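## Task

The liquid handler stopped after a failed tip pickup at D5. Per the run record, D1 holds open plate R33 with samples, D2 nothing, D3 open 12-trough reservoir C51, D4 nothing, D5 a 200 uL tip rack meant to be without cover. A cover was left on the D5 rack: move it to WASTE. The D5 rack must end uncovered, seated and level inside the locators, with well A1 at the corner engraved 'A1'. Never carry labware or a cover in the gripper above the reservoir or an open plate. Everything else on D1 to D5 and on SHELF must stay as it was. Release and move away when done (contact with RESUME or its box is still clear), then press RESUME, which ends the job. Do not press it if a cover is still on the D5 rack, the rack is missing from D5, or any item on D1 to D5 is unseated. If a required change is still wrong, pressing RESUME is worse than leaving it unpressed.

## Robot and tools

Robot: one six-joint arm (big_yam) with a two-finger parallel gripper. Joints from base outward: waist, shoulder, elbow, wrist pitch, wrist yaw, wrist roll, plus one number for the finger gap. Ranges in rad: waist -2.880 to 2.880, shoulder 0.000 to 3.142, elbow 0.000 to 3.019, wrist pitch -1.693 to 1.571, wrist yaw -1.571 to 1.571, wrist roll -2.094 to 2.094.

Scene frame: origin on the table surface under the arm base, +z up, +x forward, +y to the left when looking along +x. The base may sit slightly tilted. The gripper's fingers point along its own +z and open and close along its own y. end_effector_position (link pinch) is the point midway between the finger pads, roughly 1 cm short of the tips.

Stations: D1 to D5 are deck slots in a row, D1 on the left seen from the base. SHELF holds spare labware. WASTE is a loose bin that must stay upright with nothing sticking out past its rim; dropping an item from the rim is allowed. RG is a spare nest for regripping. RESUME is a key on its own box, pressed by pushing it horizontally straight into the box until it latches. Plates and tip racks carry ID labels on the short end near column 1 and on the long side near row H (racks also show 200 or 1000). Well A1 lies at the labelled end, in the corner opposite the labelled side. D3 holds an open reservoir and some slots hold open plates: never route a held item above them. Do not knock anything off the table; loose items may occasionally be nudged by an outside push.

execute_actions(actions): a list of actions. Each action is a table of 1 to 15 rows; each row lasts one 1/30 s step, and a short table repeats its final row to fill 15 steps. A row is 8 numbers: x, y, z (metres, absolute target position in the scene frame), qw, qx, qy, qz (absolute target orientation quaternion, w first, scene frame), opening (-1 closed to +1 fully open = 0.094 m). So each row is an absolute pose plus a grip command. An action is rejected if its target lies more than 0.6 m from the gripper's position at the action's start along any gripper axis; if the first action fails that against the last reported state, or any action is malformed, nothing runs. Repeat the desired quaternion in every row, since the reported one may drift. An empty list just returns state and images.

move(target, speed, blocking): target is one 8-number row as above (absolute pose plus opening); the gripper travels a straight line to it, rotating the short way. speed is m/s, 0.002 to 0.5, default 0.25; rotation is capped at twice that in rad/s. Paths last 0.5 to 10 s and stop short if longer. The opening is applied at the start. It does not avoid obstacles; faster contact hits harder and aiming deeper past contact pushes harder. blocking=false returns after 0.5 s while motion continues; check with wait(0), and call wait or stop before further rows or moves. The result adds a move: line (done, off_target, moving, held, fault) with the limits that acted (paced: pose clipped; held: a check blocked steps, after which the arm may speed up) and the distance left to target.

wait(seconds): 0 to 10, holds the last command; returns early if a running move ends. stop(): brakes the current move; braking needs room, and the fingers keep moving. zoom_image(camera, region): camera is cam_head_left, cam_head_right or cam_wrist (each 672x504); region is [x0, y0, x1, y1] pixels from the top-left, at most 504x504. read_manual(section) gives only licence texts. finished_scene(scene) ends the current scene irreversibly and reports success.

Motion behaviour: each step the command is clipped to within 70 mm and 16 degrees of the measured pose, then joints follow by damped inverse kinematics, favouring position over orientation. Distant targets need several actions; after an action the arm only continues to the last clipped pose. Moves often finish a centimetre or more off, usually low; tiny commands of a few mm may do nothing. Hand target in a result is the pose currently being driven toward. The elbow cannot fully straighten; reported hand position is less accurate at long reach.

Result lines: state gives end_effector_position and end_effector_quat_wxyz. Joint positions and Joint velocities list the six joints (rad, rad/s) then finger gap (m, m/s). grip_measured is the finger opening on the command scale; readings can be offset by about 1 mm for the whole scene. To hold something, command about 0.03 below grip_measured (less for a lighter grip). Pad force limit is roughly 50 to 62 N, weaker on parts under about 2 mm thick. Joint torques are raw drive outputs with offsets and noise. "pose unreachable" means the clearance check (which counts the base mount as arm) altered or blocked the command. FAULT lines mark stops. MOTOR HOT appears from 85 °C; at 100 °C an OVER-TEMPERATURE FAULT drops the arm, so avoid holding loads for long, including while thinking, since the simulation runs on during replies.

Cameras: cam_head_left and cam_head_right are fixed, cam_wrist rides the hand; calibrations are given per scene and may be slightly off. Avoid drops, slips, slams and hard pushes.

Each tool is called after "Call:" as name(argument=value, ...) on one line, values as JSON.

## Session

Call:
execute_actions(actions=[])

Scene clock: 0.00 s.
end_effector_position=(+0.1007, +0.2864, +0.3174) grip_measured=+1.000 end_effector_quat_wxyz=(-0.178, -0.063, +0.963, +0.190)
Joint positions: [ 1.354  1.676  0.847 -0.977  0.132  1.338  0.094]
Joint velocities: [-0.015 -0.005 -0.007  0.002  0.051 -0.007  0.   ]
Joint torques (N m, as the arm reports them, + toward a larger angle): no reading
Motor temperatures (°C, as the motors report them): [27 26 29 24 27 26]
Hand target: +0.106, +0.293, +0.324; -0.178, -0.059, +0.962, +0.198
camera_calibration (this result's frames):
cam_wrist: T_world_to_cam=[[0.0527634, -0.918567, -0.391728, 0.384635], [-0.535041, -0.357222, 0.765587, -0.0774947], [-0.843177, 0.169196, -0.510319, 0.325185], [0, 0, 0, 1]] pos_world=[0.212431, 0.27061, 0.37595]

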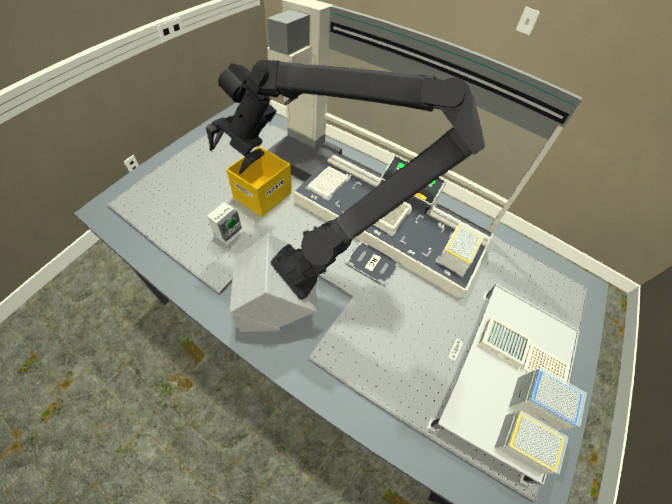

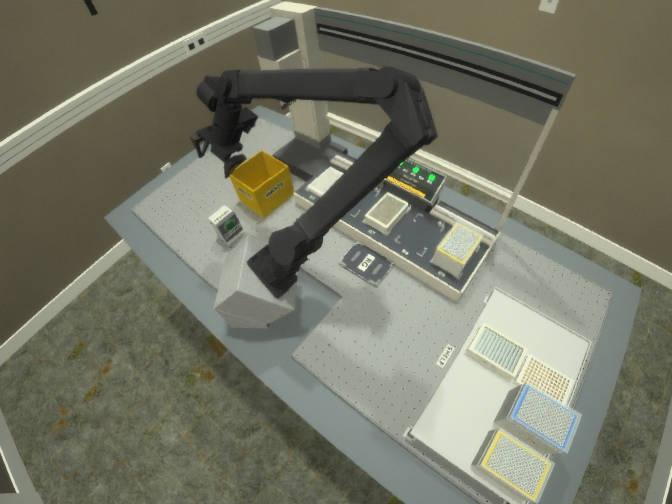

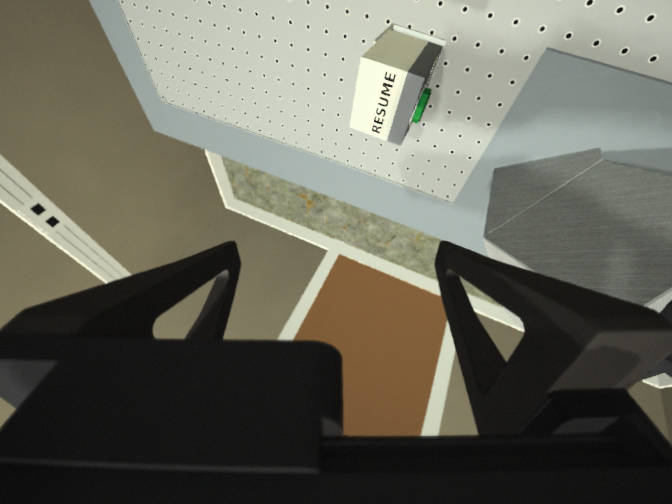

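Call:
zoom_image(camera="cam_head_left", region=[380, 190, 520, 310])

Call:
zoom_image(camera="cam_head_right", region=[290, 140, 510, 310])

Region (380, 190, 520, 310) of cam_head_left's 672x504 image, scaled by 3.600, with more detail than that image has; it fills the top 432 rows of this view, and the rest is white.

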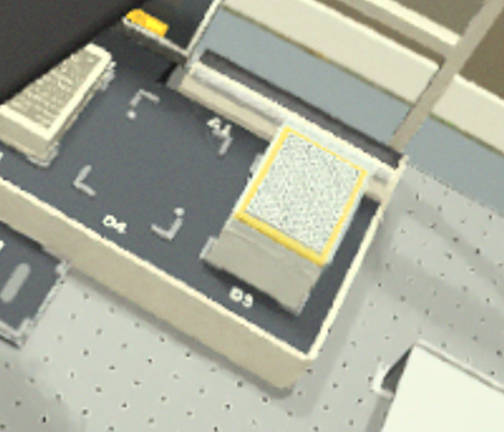

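Region (290, 140, 510, 310) of cam_head_right's 672x504 image, scaled by 2.291, with more detail than that image has; it fills the top 389 rows of this view, and the rest is white.

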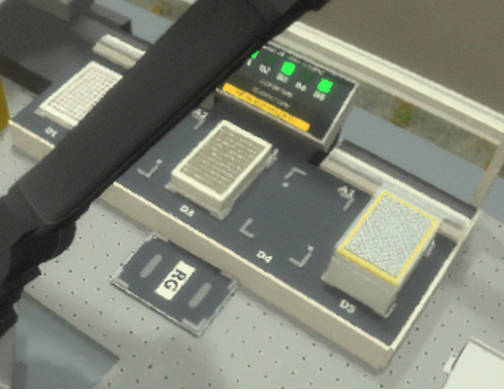

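Call:
move(target=[0.36,0.10,0.26,0,0,1,0,1])

Call:
move(target=[0.40,-0.335,0.21,0,0,1,0,1])

Scene clock: 10.13 s.
end_effector_position=(+0.3413, +0.1000, +0.2517) grip_measured=+1.000 end_effector_quat_wxyz=(-0.005, -0.008, +1.000, -0.003)
Joint positions: [ 0.819  1.388  0.9   -1.311  0.749  0.967  0.094]
Joint velocities: [-0.015 -0.005 -0.007 -0.022 -0.051 -0.066  0.   ]
Joint torques (N m, as the arm reports them, + toward a larger angle): [ 6.28 -4.52  9.29  0.01  0.13 -0.17]
Motor temperatures (°C, as the motors report them): [28 26 31 24 27 26]
Hand target: +0.357, +0.101, +0.260; +0.000, +0.001, +1.000, +0.007
Off the commanded pose: 0.020 m, 1 deg.
move: off_target
camera_calibration (this result's frames):
cam_wrist: T_world_to_cam=[[0.0159456, -0.999872, 0.00164557, 0.0966967], [-0.802463, -0.0118156, 0.596585, 0.134116], [-0.596489, -0.0108334, -0.802548, 0.533431], [0, 0, 0, 1]] pos_world=[0.424266, 0.104048, 0.347934]

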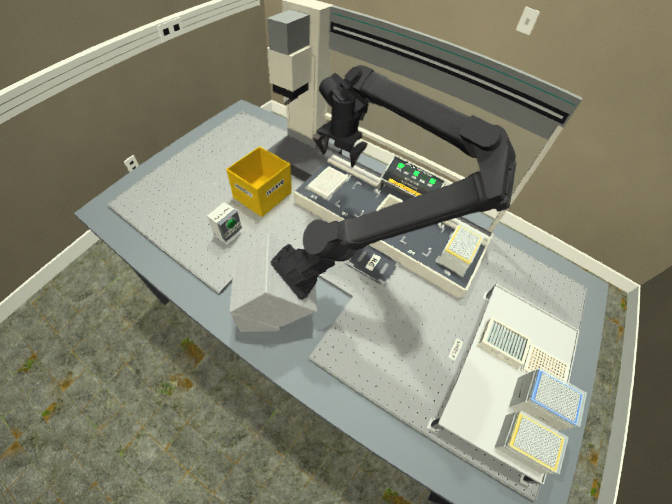

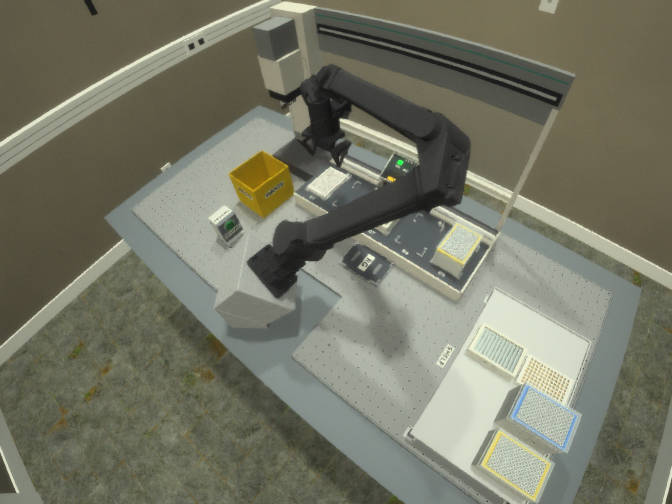

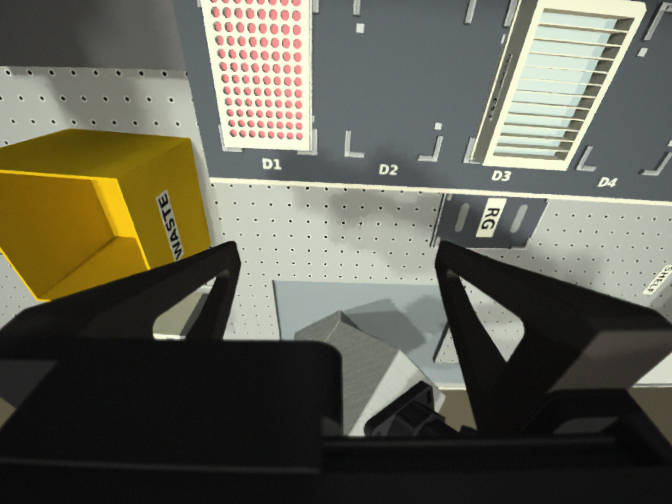

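Scene clock: 12.53 s.
end_effector_position=(+0.3869, -0.3221, +0.2059) grip_measured=+1.000 end_effector_quat_wxyz=(-0.005, +0.007, +1.000, +0.016)
Joint positions: [-0.528  0.844  1.071 -1.097  0.287 -0.556  0.094]
Joint velocities: [-0.015 -0.015  0.002 -0.017 -0.007  0.022  0.   ]
Joint torques (N m, as the arm reports them, + toward a larger angle): [  1.09 -10.59  10.66   0.18  -0.14  -0.16]
Motor temperatures (°C, as the motors report them): [28 26 31 24 27 26]
Hand target: +0.400, -0.333, +0.210; +0.003, +0.003, +1.000, +0.010
Off the commanded pose: 0.019 m, 2 deg.
move: off_target
camera_calibration (this result's frames):
cam_wrist: T_world_to_cam=[[-0.0135468, -0.999298, -0.0349416, -0.306839], [-0.802912, -0.00995582, 0.596015, 0.193975], [-0.595944, 0.0361291, -0.802213, 0.534092], [0, 0, 0, 1]] pos_world=[0.469877, -0.323988, 0.302122]

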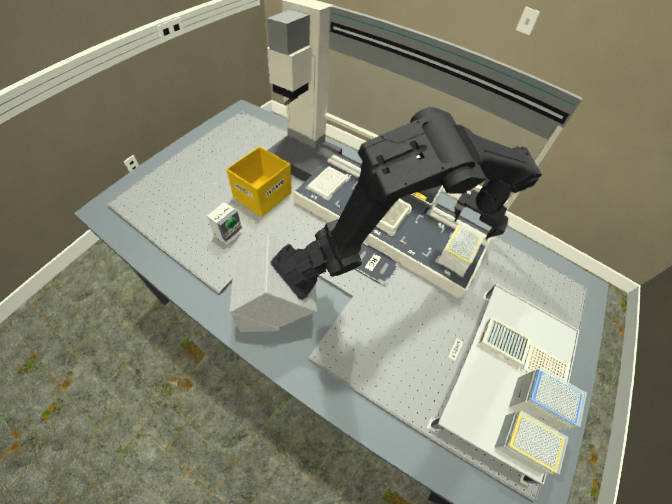

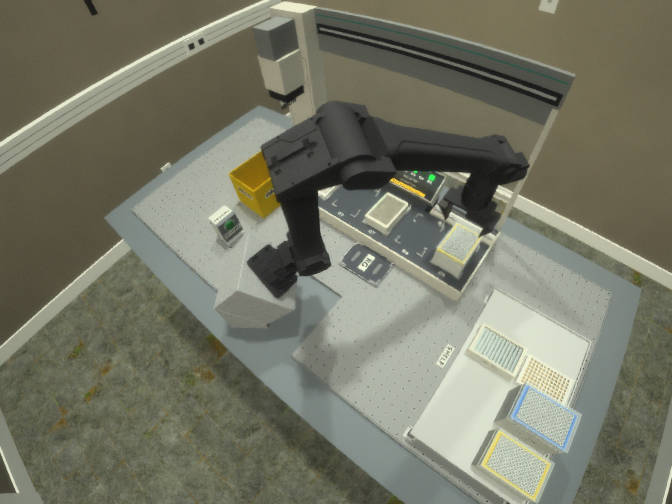

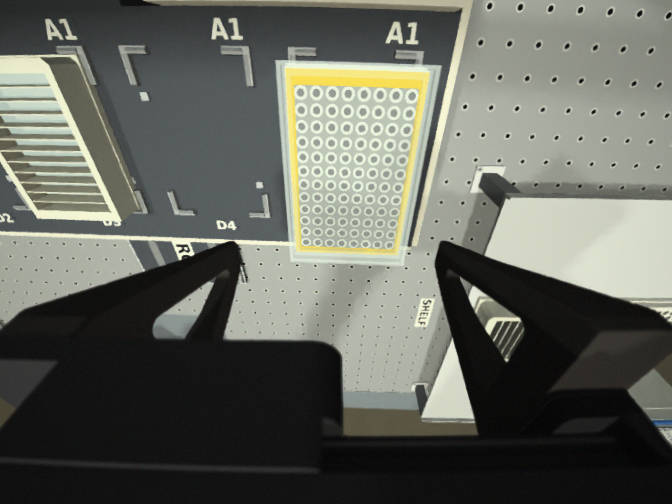

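Call:
execute_actions(actions=[[[0.402,-0.332,0.20,0,0.008,1,0,1],[0.402,-0.331,0.195,0,0.008,1,0,1],[0.402,-0.33,0.19,0,0.008,1,0,1],[0.402,-0.329,0.185,0,0.008,1,0,1],[0.402,-0.328,0.18,0,0.008,1,0,1],[0.402,-0.327,0.175,0,0.008,1,0,1],[0.402,-0.326,0.17,0,0.008,1,0,1],[0.402,-0.326,0.165,0,0.008,1,0,1],[0.402,-0.326,0.16,0,0.008,1,0,1],[0.402,-0.326,0.155,0,0.008,1,0,1],[0.402,-0.326,0.15,0,0.008,1,0,1]],[[0.402,-0.326,0.15,0,0.008,1,0,1]]])

Scene clock: 20.77 s.
end_effector_position=(+0.4035, -0.3269, +0.1589) grip_measured=+1.000 end_effector_quat_wxyz=(+0.007, +0.014, +1.000, -0.002)
Joint positions: [-0.552  0.929  1.032 -0.927  0.287 -0.572  0.094]
Joint velocities: [-0.005  0.005 -0.017 -0.012 -0.037  0.037  0.   ]
Joint torques (N m, as the arm reports them, + toward a larger angle): [  1.16 -11.81   6.84   0.53   0.02  -0.16]
Motor temperatures (°C, as the motors report them): [28 26 32 24 27 26]
Hand target: +0.401, -0.326, +0.150; -0.000, +0.008, +1.000, +0.000
Off the commanded pose: 0.009 m, 1 deg.
camera_calibration (this result's frames):
cam_wrist: T_world_to_cam=[[-0.0281207, -0.999604, -0.000463615, -0.312739], [-0.816399, 0.0226992, 0.577042, 0.254397], [-0.576803, 0.0166053, -0.816714, 0.494624], [0, 0, 0, 1]] pos_world=[0.484196, -0.326603, 0.257024]

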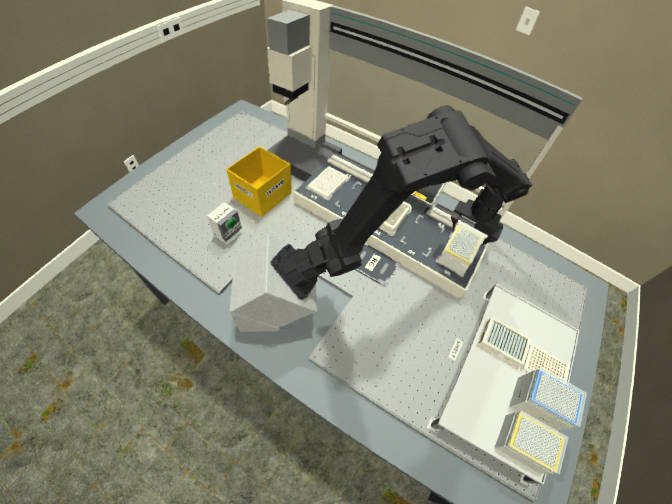

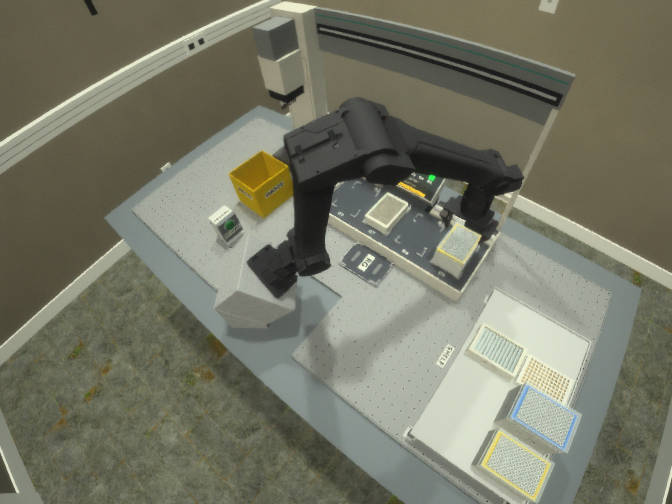

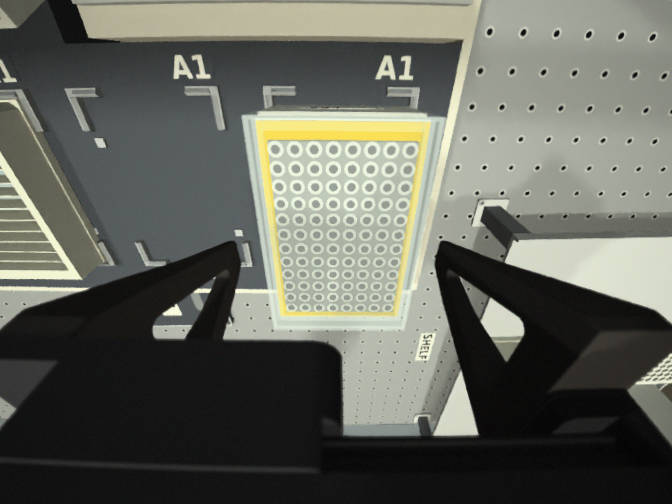

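Call:
zoom_image(camera="cam_wrist", region=[170, 50, 470, 200])

Call:
execute_actions(actions=[[[0.401,-0.327,0.148,0,0.012,1,0,1],[0.401,-0.328,0.146,0,0.012,1,0,1],[0.400,-0.328,0.144,0,0.012,1,0,1],[0.400,-0.328,0.142,0,0.012,1,0,1],[0.399,-0.328,0.14,0,0.012,1,0,1],[0.399,-0.328,0.138,0,0.012,1,0,1],[0.399,-0.328,0.136,0,0.012,1,0,1]],[[0.399,-0.328,0.136,0,0.012,1,0,1]]])

Region (170, 50, 470, 200) of cam_wrist's 672x504 image, scaled by 1.680, with more detail than that image has.

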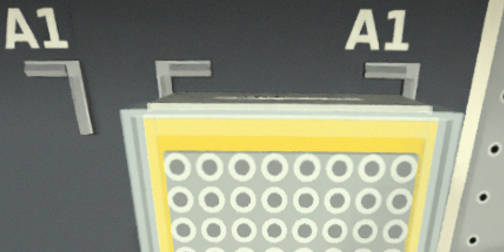

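Scene clock: 26.03 s.
end_effector_position=(+0.4038, -0.3323, +0.1519) grip_measured=+1.000 end_effector_quat_wxyz=(+0.014, +0.019, +1.000, -0.007)
Joint positions: [-0.573  0.935  1.022 -0.888  0.273 -0.582  0.094]
Joint velocities: [ 0.015  0.005 -0.002  0.002  0.007  0.022  0.   ]
Joint torques (N m, as the arm reports them, + toward a larger angle): [  0.96 -11.25   6.32   0.58  -0.08  -0.16]
Motor temperatures (°C, as the motors report them): [28 26 32 24 27 26]
Hand target: +0.398, -0.328, +0.137; -0.000, +0.012, +1.000, -0.000
Off the commanded pose: 0.017 m, 2 deg.
camera_calibration (this result's frames):
cam_wrist: T_world_to_cam=[[-0.0388209, -0.999204, 0.00913356, -0.315149], [-0.824353, 0.0371908, 0.564853, 0.268638], [-0.564743, 0.0143988, -0.825141, 0.484932], [0, 0, 0, 1]] pos_world=[0.483081, -0.331872, 0.251275]

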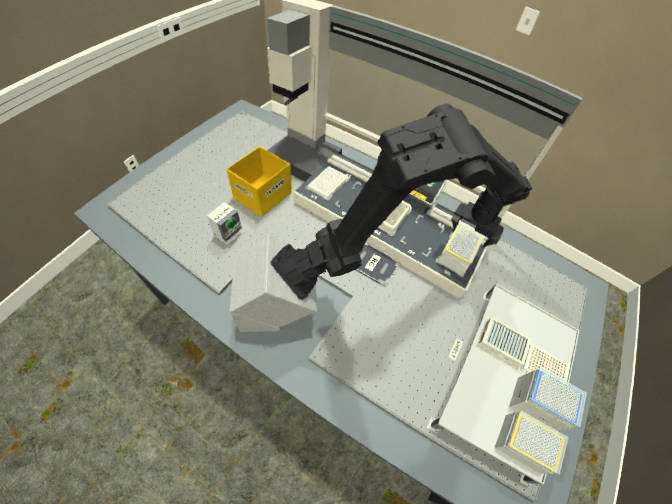

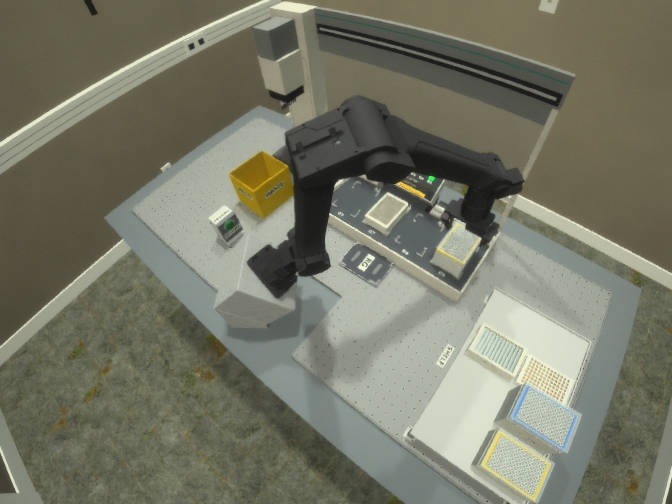

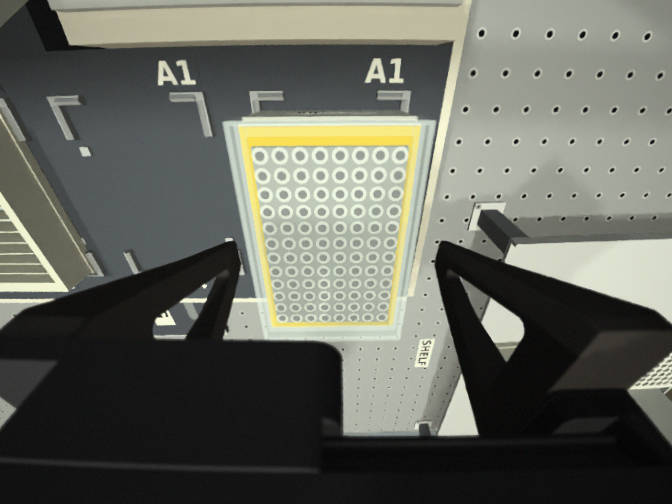

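Call:
execute_actions(actions=[[[0.398,-0.326,0.136,-0.006,0.01,1,0.003,1],[0.397,-0.324,0.135,-0.012,0.01,1,0.006,1],[0.397,-0.323,0.134,-0.012,0.01,1,0.006,1]],[[0.397,-0.323,0.132,-0.012,0.01,1,0.006,1]]])

Scene clock: 32.57 s.
end_effector_position=(+0.4019, -0.3306, +0.1467) grip_measured=+1.000 end_effector_quat_wxyz=(+0.005, +0.017, +1.000, -0.005)
Joint positions: [-0.573  0.948  1.022 -0.893  0.28  -0.582  0.094]
Joint velocities: [-0.015 -0.015 -0.012 -0.002  0.007 -0.007  0.   ]
Joint torques (N m, as the arm reports them, + toward a larger angle): [  1.69 -11.16   6.41   0.06   0.06  -0.05]
Motor temperatures (°C, as the motors report them): [27 26 32 24 27 26]
Hand target: +0.396, -0.323, +0.133; -0.012, +0.010, +1.000, +0.006
Off the commanded pose: 0.017 m, 2 deg.
camera_calibration (this result's frames):
cam_wrist: T_world_to_cam=[[-0.0340327, -0.999405, 0.00567502, -0.315001], [-0.814332, 0.0310215, 0.579569, 0.261792], [-0.5794, 0.015103, -0.814903, 0.484196], [0, 0, 0, 1]] pos_world=[0.483008, -0.330247, 0.244634]

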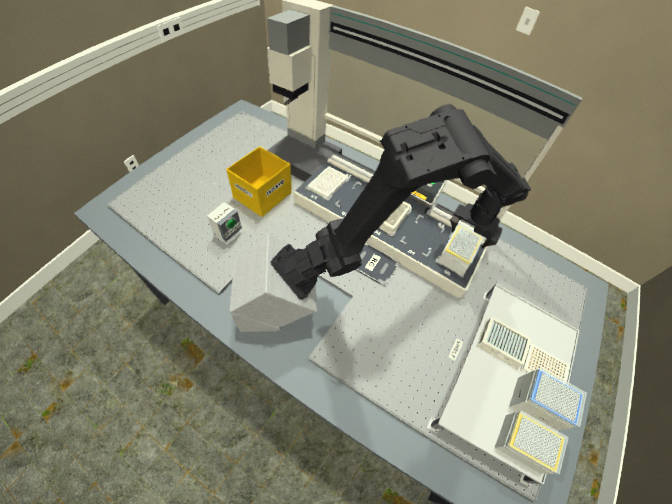

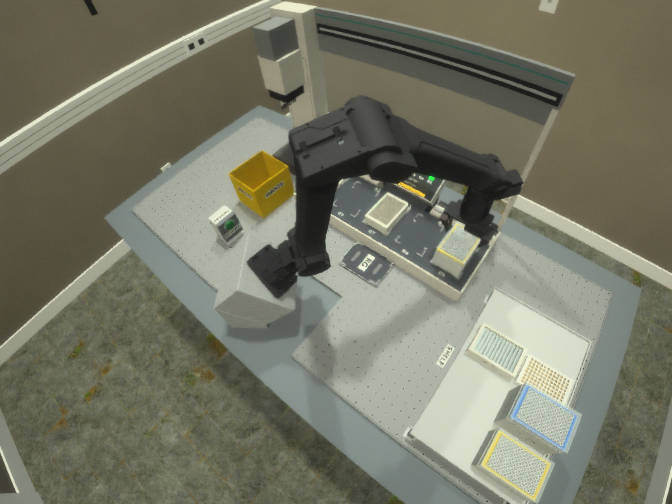

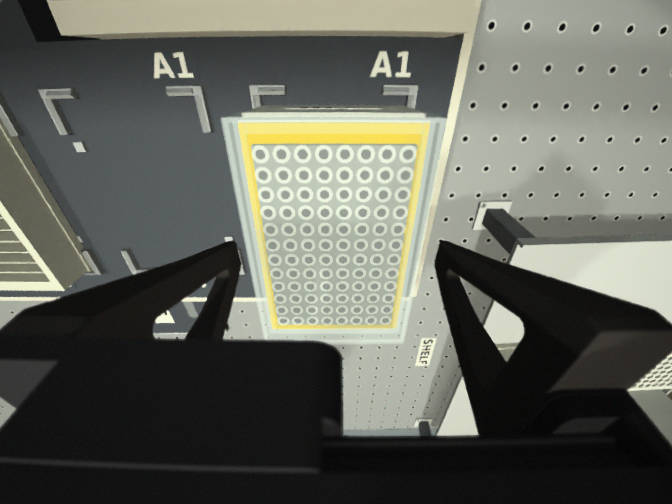

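Call:
execute_actions(actions=[[[0.397,-0.320,0.132,-0.014,0.01,1,0.009,1]],[[0.397,-0.320,0.130,-0.014,0.01,1,0.009,1],[0.397,-0.320,0.128,-0.014,0.01,1,0.009,1],[0.397,-0.320,0.126,-0.014,0.01,1,0.009,1],[0.397,-0.320,0.124,-0.014,0.01,1,0.009,1],[0.397,-0.320,0.122,-0.014,0.01,1,0.009,1],[0.397,-0.320,0.120,-0.014,0.01,1,0.009,1]]])

Scene clock: 38.77 s.
end_effector_position=(+0.4009, -0.3251, +0.1340) grip_measured=+1.000 end_effector_quat_wxyz=(-0.003, +0.014, +1.000, +0.002)
Joint positions: [-0.573  0.973  1.012 -0.879  0.278 -0.582  0.094]
Joint velocities: [ 0.005  0.005  0.027  0.002 -0.007 -0.051  0.   ]
Joint torques (N m, as the arm reports them, + toward a larger angle): [  1.34 -11.91   6.07   0.48  -0.13  -0.07]
Motor temperatures (°C, as the motors report them): [27 26 31 24 27 26]
Hand target: +0.396, -0.320, +0.121; -0.014, +0.010, +1.000, +0.009
Off the commanded pose: 0.015 m, 2 deg.
camera_calibration (this result's frames):
cam_wrist: T_world_to_cam=[[-0.0283895, -0.999574, -0.00679557, -0.310058], [-0.80562, 0.0188553, 0.592132, 0.25902], [-0.591752, 0.022285, -0.805812, 0.47922], [0, 0, 0, 1]] pos_world=[0.483448, -0.325489, 0.23068]

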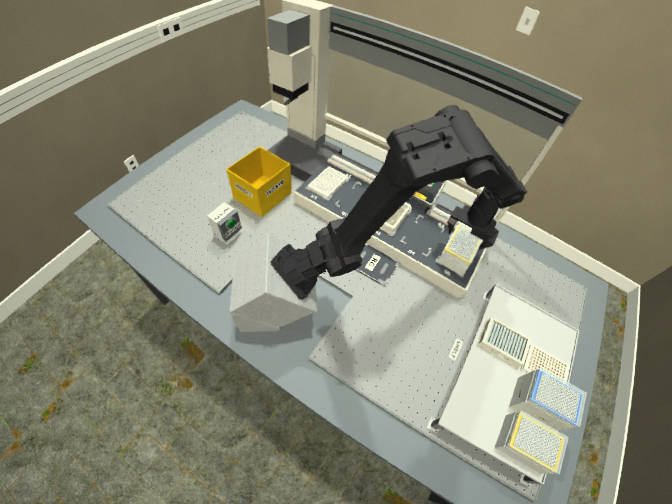

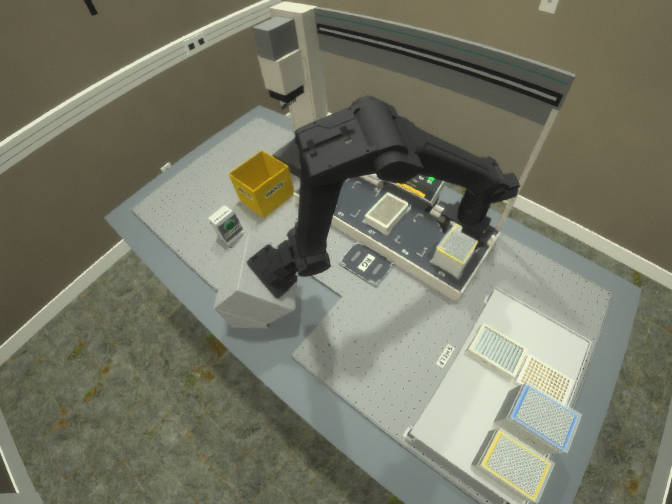

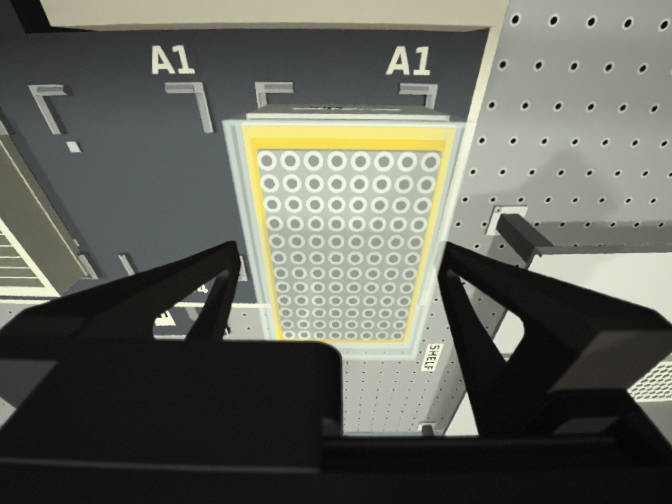

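Call:
execute_actions(actions=[[[0.397,-0.3235,0.120,-0.012,0.01,1,0.007,1]],[[0.397,-0.3235,0.118,-0.012,0.01,1,0.007,1],[0.397,-0.3235,0.116,-0.012,0.01,1,0.007,1],[0.397,-0.3235,0.114,-0.012,0.01,1,0.007,1],[0.397,-0.3235,0.112,-0.012,0.01,1,0.007,1],[0.397,-0.3235,0.110,-0.012,0.01,1,0.007,1],[0.397,-0.3235,0.108,-0.012,0.01,1,0.007,1],[0.397,-0.3235,0.106,-0.012,0.01,1,0.007,1],[0.397,-0.3235,0.104,-0.012,0.01,1,0.007,1]]])

Scene clock: 45.57 s.
end_effector_position=(+0.4023, -0.3266, +0.1182) grip_measured=+1.000 end_effector_quat_wxyz=(+0.000, +0.016, +1.000, +0.002)
Joint positions: [-0.59   1.002  1.002 -0.832  0.263 -0.592  0.094]
Joint velocities: [ 0.005  0.024 -0.012 -0.002  0.037  0.022  0.   ]
Joint torques (N m, as the arm reports them, + toward a larger angle): [  0.91 -11.79   6.     0.52  -0.13  -0.17]
Motor temperatures (°C, as the motors report them): [27 27 31 24 27 26]
Hand target: +0.396, -0.323, +0.105; -0.012, +0.010, +1.000, +0.007
Off the commanded pose: 0.015 m, 2 deg.
camera_calibration (this result's frames):
cam_wrist: T_world_to_cam=[[-0.0328613, -0.999436, -0.00687416, -0.309792], [-0.808613, 0.0225434, 0.587909, 0.27238], [-0.587423, 0.024878, -0.808898, 0.466801], [0, 0, 0, 1]] pos_world=[0.48428, -0.327371, 0.21533]

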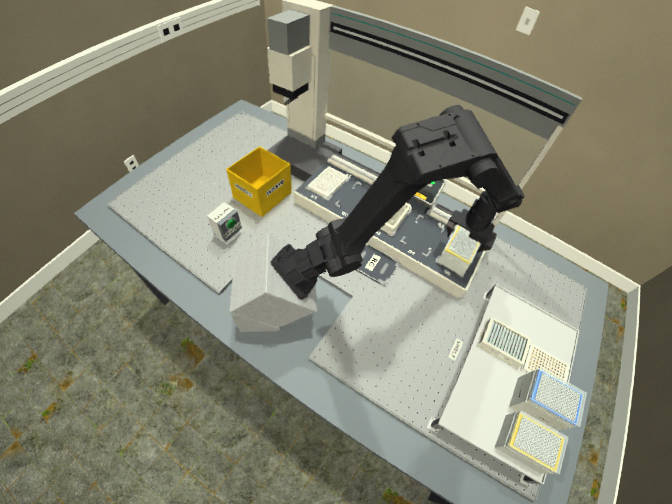

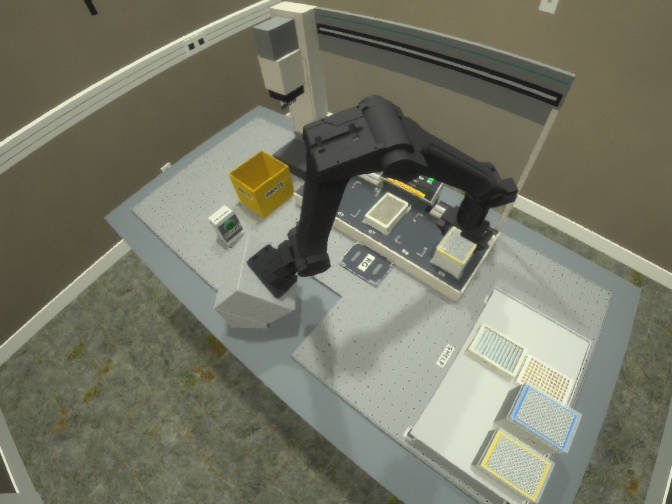

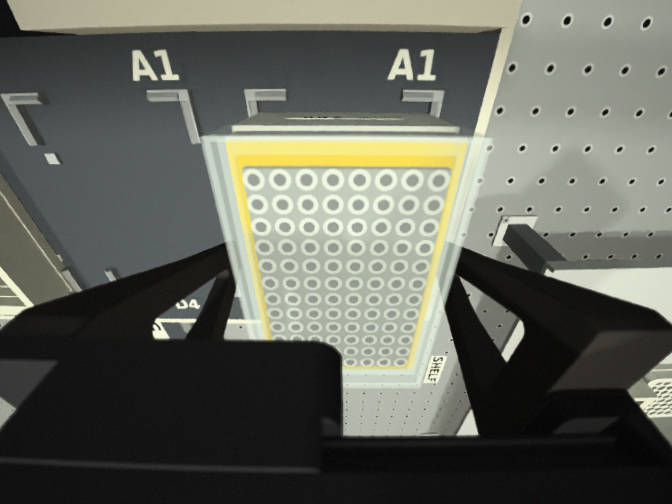

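Call:
execute_actions(actions=[[[0.397,-0.3255,0.104,-0.012,0.01,1,0.007,1]],[[0.397,-0.3255,0.104,-0.012,0.01,1,0.007,0.9],[0.397,-0.3255,0.104,-0.012,0.01,1,0.007,0.87],[0.397,-0.3255,0.104,-0.012,0.01,1,0.007,0.84],[0.397,-0.3255,0.104,-0.012,0.01,1,0.007,0.81],[0.397,-0.3255,0.104,-0.012,0.01,1,0.007,0.78]],[[0.399,-0.3255,0.105,-0.012,0.01,1,0.007,0.78],[0.401,-0.3255,0.106,-0.012,0.01,1,0.007,0.78],[0.402,-0.3255,0.107,-0.012,0.01,1,0.007,0.78],[0.403,-0.3255,0.108,-0.012,0.01,1,0.007,0.78],[0.404,-0.3255,0.108,-0.012,0.01,1,0.007,0.78],[0.405,-0.3257,0.108,-0.012,0.01,1,0.007,0.78]]])

Scene clock: 52.43 s.
end_effector_position=(+0.4013, -0.3283, +0.1174) grip_measured=+0.836 end_effector_quat_wxyz=(-0.001, +0.016, +1.000, +0.000)
Joint positions: [-0.595  1.003  1.001 -0.829  0.263 -0.598  0.086]
Joint velocities: [-0.024 -0.015 -0.007  0.017 -0.007  0.022  0.   ]
Joint torques (N m, as the arm reports them, + toward a larger angle): [  2.3  -11.12   7.87  -0.25   0.3    0.  ]
Motor temperatures (°C, as the motors report them): [27 27 31 24 27 26]
Hand target: +0.405, -0.325, +0.108; -0.012, +0.010, +1.000, +0.007
Off the commanded pose: 0.010 m, 2 deg.
camera_calibration (this result's frames):
cam_wrist: T_world_to_cam=[[-0.0315559, -0.999495, -0.0036071, -0.312479], [-0.807913, 0.0233822, 0.588838, 0.272039], [-0.588457, 0.0214955, -0.808243, 0.464882], [0, 0, 0, 1]] pos_world=[0.483486, -0.328675, 0.214424]

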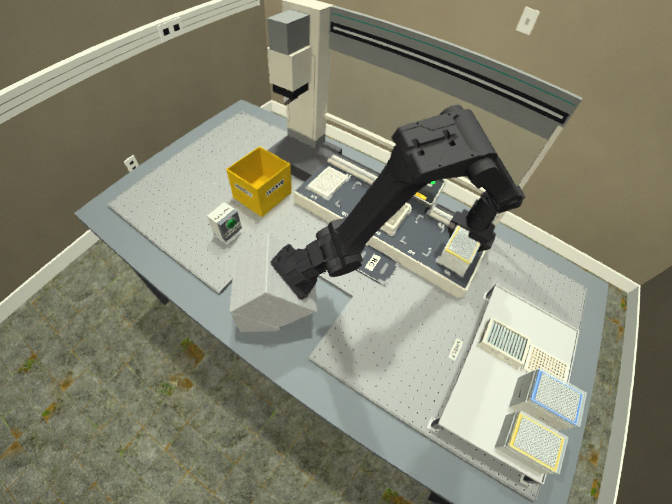

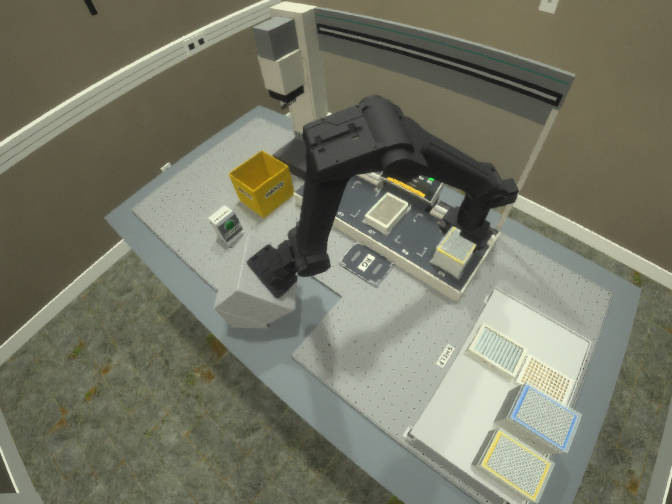

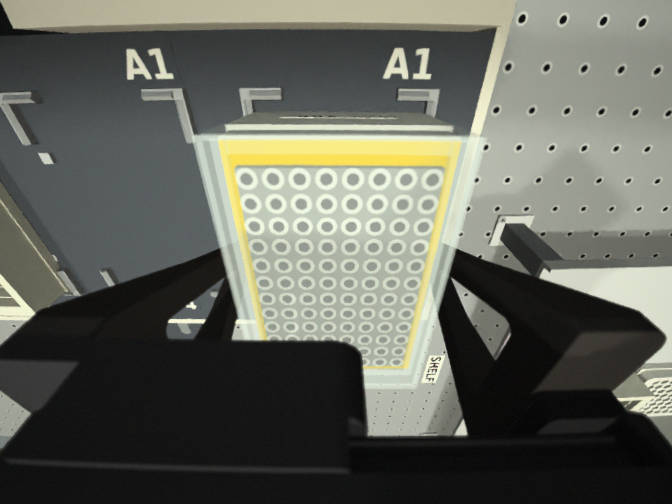

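Call:
execute_actions(actions=[[[0.407,-0.328,0.110,-0.008,0.01,1,0.004,0.79],[0.408,-0.329,0.111,-0.006,0.01,1,0.003,0.79],[0.409,-0.330,0.112,-0.004,0.01,1,0,0.79],[0.410,-0.331,0.113,-0.002,0.01,1,0,0.79],[0.411,-0.332,0.114,0,0.012,1,0,0.79],[0.412,-0.333,0.115,0,0.012,1,0,0.79],[0.413,-0.334,0.116,0,0.012,1,0,0.79],[0.414,-0.335,0.117,0,0.012,1,0,0.79],[0.415,-0.336,0.117,0,0.012,1,0,0.79],[0.416,-0.336,0.117,0,0.012,1,0,0.79],[0.417,-0.336,0.117,0,0.012,1,0,0.79]],[[0.417,-0.336,0.117,0,0.012,1,0,0.79]]])

Scene clock: 57.30 s.
end_effector_position=(+0.4018, -0.3287, +0.1176) grip_measured=+0.836 end_effector_quat_wxyz=(-0.002, +0.015, +1.000, +0.001)
Joint positions: [-0.595  1.006  1.006 -0.835  0.264 -0.598  0.086]
Joint velocities: [ 0.005  0.005 -0.017  0.007 -0.037 -0.051 -0.   ]
Joint torques (N m, as the arm reports them, + toward a larger angle): [  2.6  -11.08   9.88  -0.15   0.18  -0.05]
Motor temperatures (°C, as the motors report them): [27 27 32 24 27 26]
Hand target: +0.416, -0.336, +0.117; +0.000, +0.012, +1.000, -0.000
Off the commanded pose: 0.017 m, 0 deg.
camera_calibration (this result's frames):
cam_wrist: T_world_to_cam=[[-0.030208, -0.999529, -0.0054308, -0.313162], [-0.805869, 0.0211402, 0.591716, 0.270444], [-0.591323, 0.0222511, -0.806128, 0.466453], [0, 0, 0, 1]] pos_world=[0.484307, -0.329111, 0.214294]

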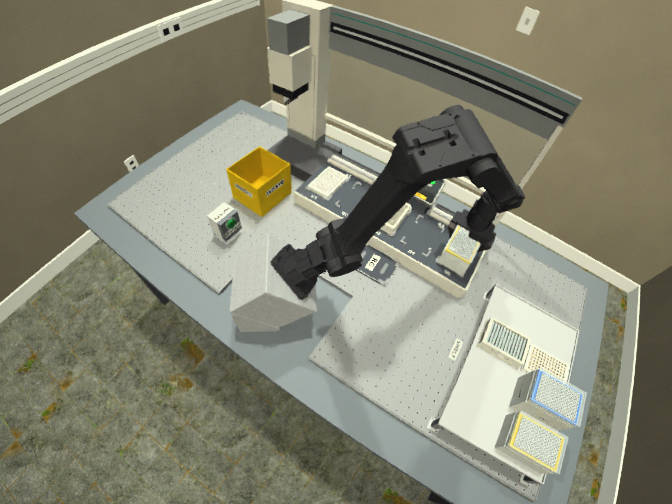

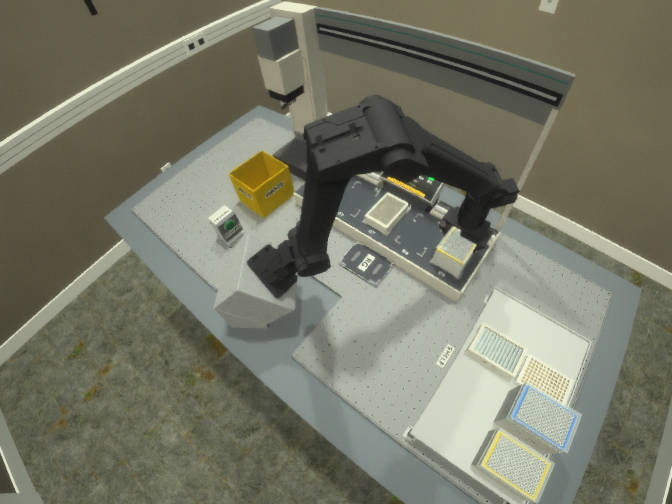

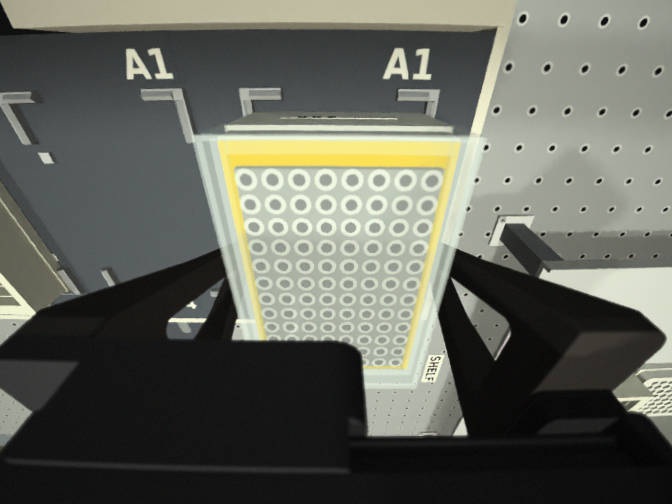

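Call:
execute_actions(actions=[[[0.418,-0.336,0.118,0.002,0.012,1,0,0.79],[0.419,-0.336,0.119,0.003,0.012,1,0,0.79],[0.420,-0.336,0.12,0.004,0.012,1,0,0.79],[0.421,-0.336,0.12,0.004,0.012,1,0,0.79],[0.422,-0.336,0.12,0.004,0.012,1,0,0.79],[0.423,-0.336,0.12,0.004,0.012,1,0,0.79],[0.424,-0.336,0.12,0.004,0.012,1,0,0.79],[0.425,-0.336,0.12,0.004,0.012,1,0,0.79]],[[0.425,-0.336,0.12,0.004,0.012,1,0,0.79]]])

Scene clock: 63.00 s.
end_effector_position=(+0.4066, -0.3292, +0.1178) grip_measured=+0.836 end_effector_quat_wxyz=(-0.004, +0.011, +1.000, +0.001)
Joint positions: [-0.586  1.016  1.021 -0.841  0.272 -0.598  0.086]
Joint velocities: [-0.024 -0.015  0.012  0.002  0.022  0.022  0.001]
Joint torques (N m, as the arm reports them, + toward a larger angle): [  3.04 -11.97  10.17  -0.19   0.02   0.06]
Motor temperatures (°C, as the motors report them): [27 27 32 24 27 26]
Hand target: +0.424, -0.336, +0.120; +0.004, +0.012, +1.000, -0.000
Off the commanded pose: 0.020 m, 1 deg.
camera_calibration (this result's frames):
cam_wrist: T_world_to_cam=[[-0.0230297, -0.999724, -0.00460905, -0.316628], [-0.80451, 0.0157954, 0.593729, 0.271625], [-0.593493, 0.0173814, -0.804652, 0.468621], [0, 0, 0, 1]] pos_world=[0.489356, -0.328976, 0.214345]

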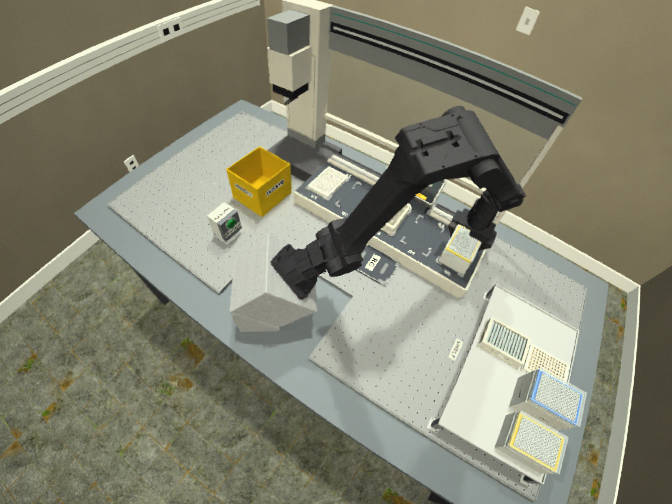

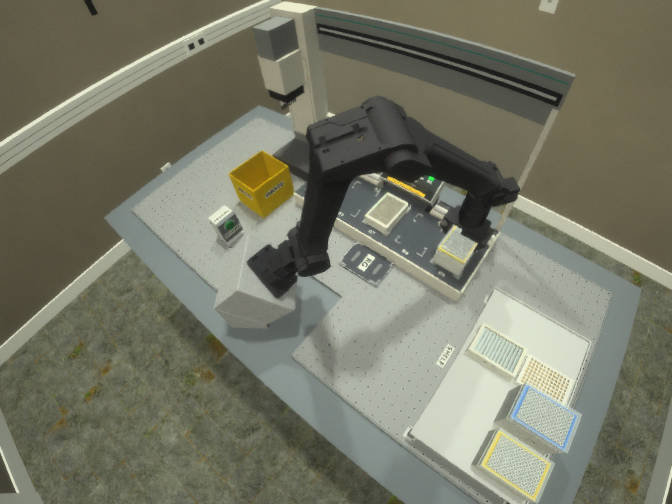

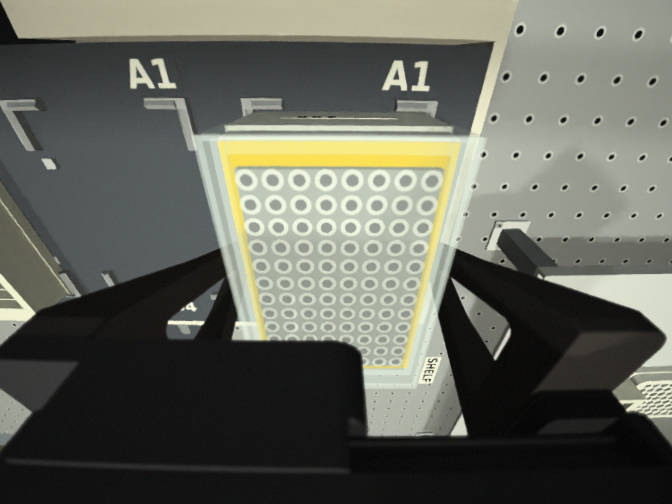

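Call:
execute_actions(actions=[[[0.426,-0.336,0.12,0.004,0.018,1,0,0.79],[0.427,-0.336,0.12,0.004,0.021,1,0,0.79]],[[0.425,-0.336,0.12,0.004,0.021,1,0,0.82],[0.425,-0.336,0.12,0.004,0.021,1,0,0.84],[0.425,-0.336,0.12,0.004,0.021,1,0,0.86],[0.425,-0.336,0.12,0.004,0.021,1,0,0.9],[0.425,-0.336,0.12,0.004,0.021,1,0,1]]])

Call:
zoom_image(camera="cam_wrist", region=[190, 50, 490, 200])

Call:
zoom_image(camera="cam_head_left", region=[410, 220, 500, 290])

Scene clock: 69.00 s.
end_effector_position=(+0.4079, -0.3287, +0.1180) grip_measured=+1.000 end_effector_quat_wxyz=(-0.004, +0.016, +1.000, +0.001)
Joint positions: [-0.583  1.019  1.024 -0.845  0.274 -0.585  0.094]
Joint velocities: [ 0.015  0.005 -0.002  0.002 -0.066 -0.022  0.   ]
Joint torques (N m, as the arm reports them, + toward a larger angle): [  2.85 -12.05   9.94  -0.02  -0.07   0.11]
Motor temperatures (°C, as the motors report them): [27 27 33 24 27 26]
Hand target: +0.425, -0.336, +0.120; +0.004, +0.021, +1.000, +0.000
Off the commanded pose: 0.019 m, 1 deg.
camera_calibration (this result's frames):
cam_wrist: T_world_to_cam=[[-0.0321699, -0.999466, -0.00570544, -0.312153], [-0.803725, 0.0224754, 0.594577, 0.274316], [-0.594131, 0.0237131, -0.804019, 0.471738], [0, 0, 0, 1]] pos_world=[0.490707, -0.329338, 0.214403]

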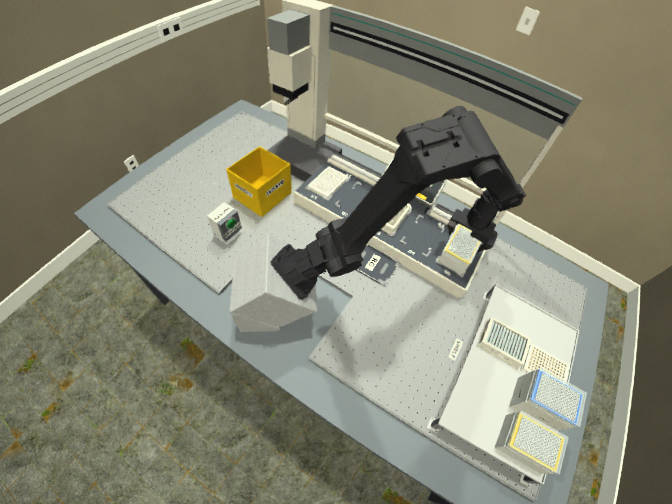

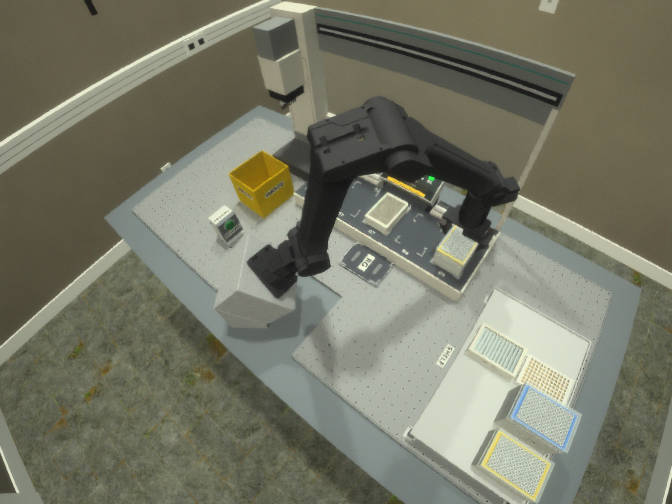

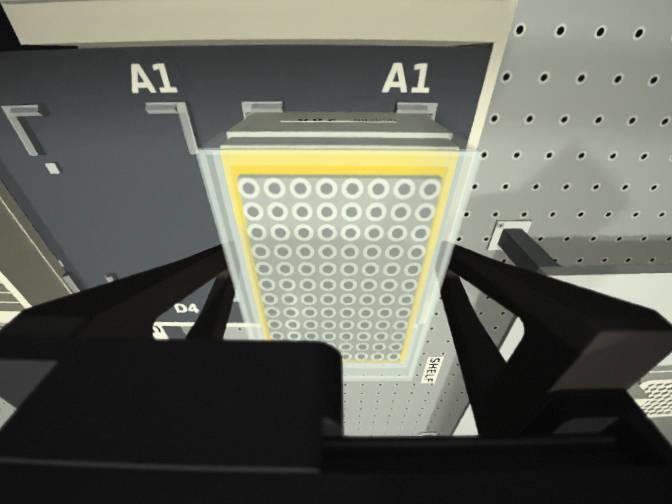

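Region (190, 50, 490, 200) of cam_wrist's 672x504 image, scaled by 1.680, with more detail than that image has.

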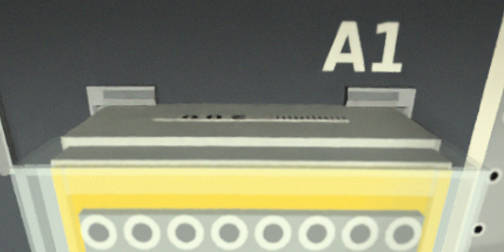

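Region (410, 220, 500, 290) of cam_head_left's 672x504 image, scaled by 5.600, with more detail than that image has.

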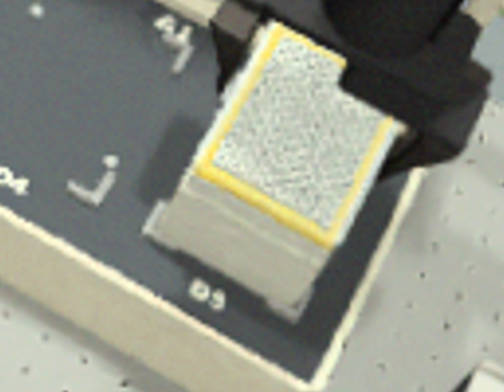

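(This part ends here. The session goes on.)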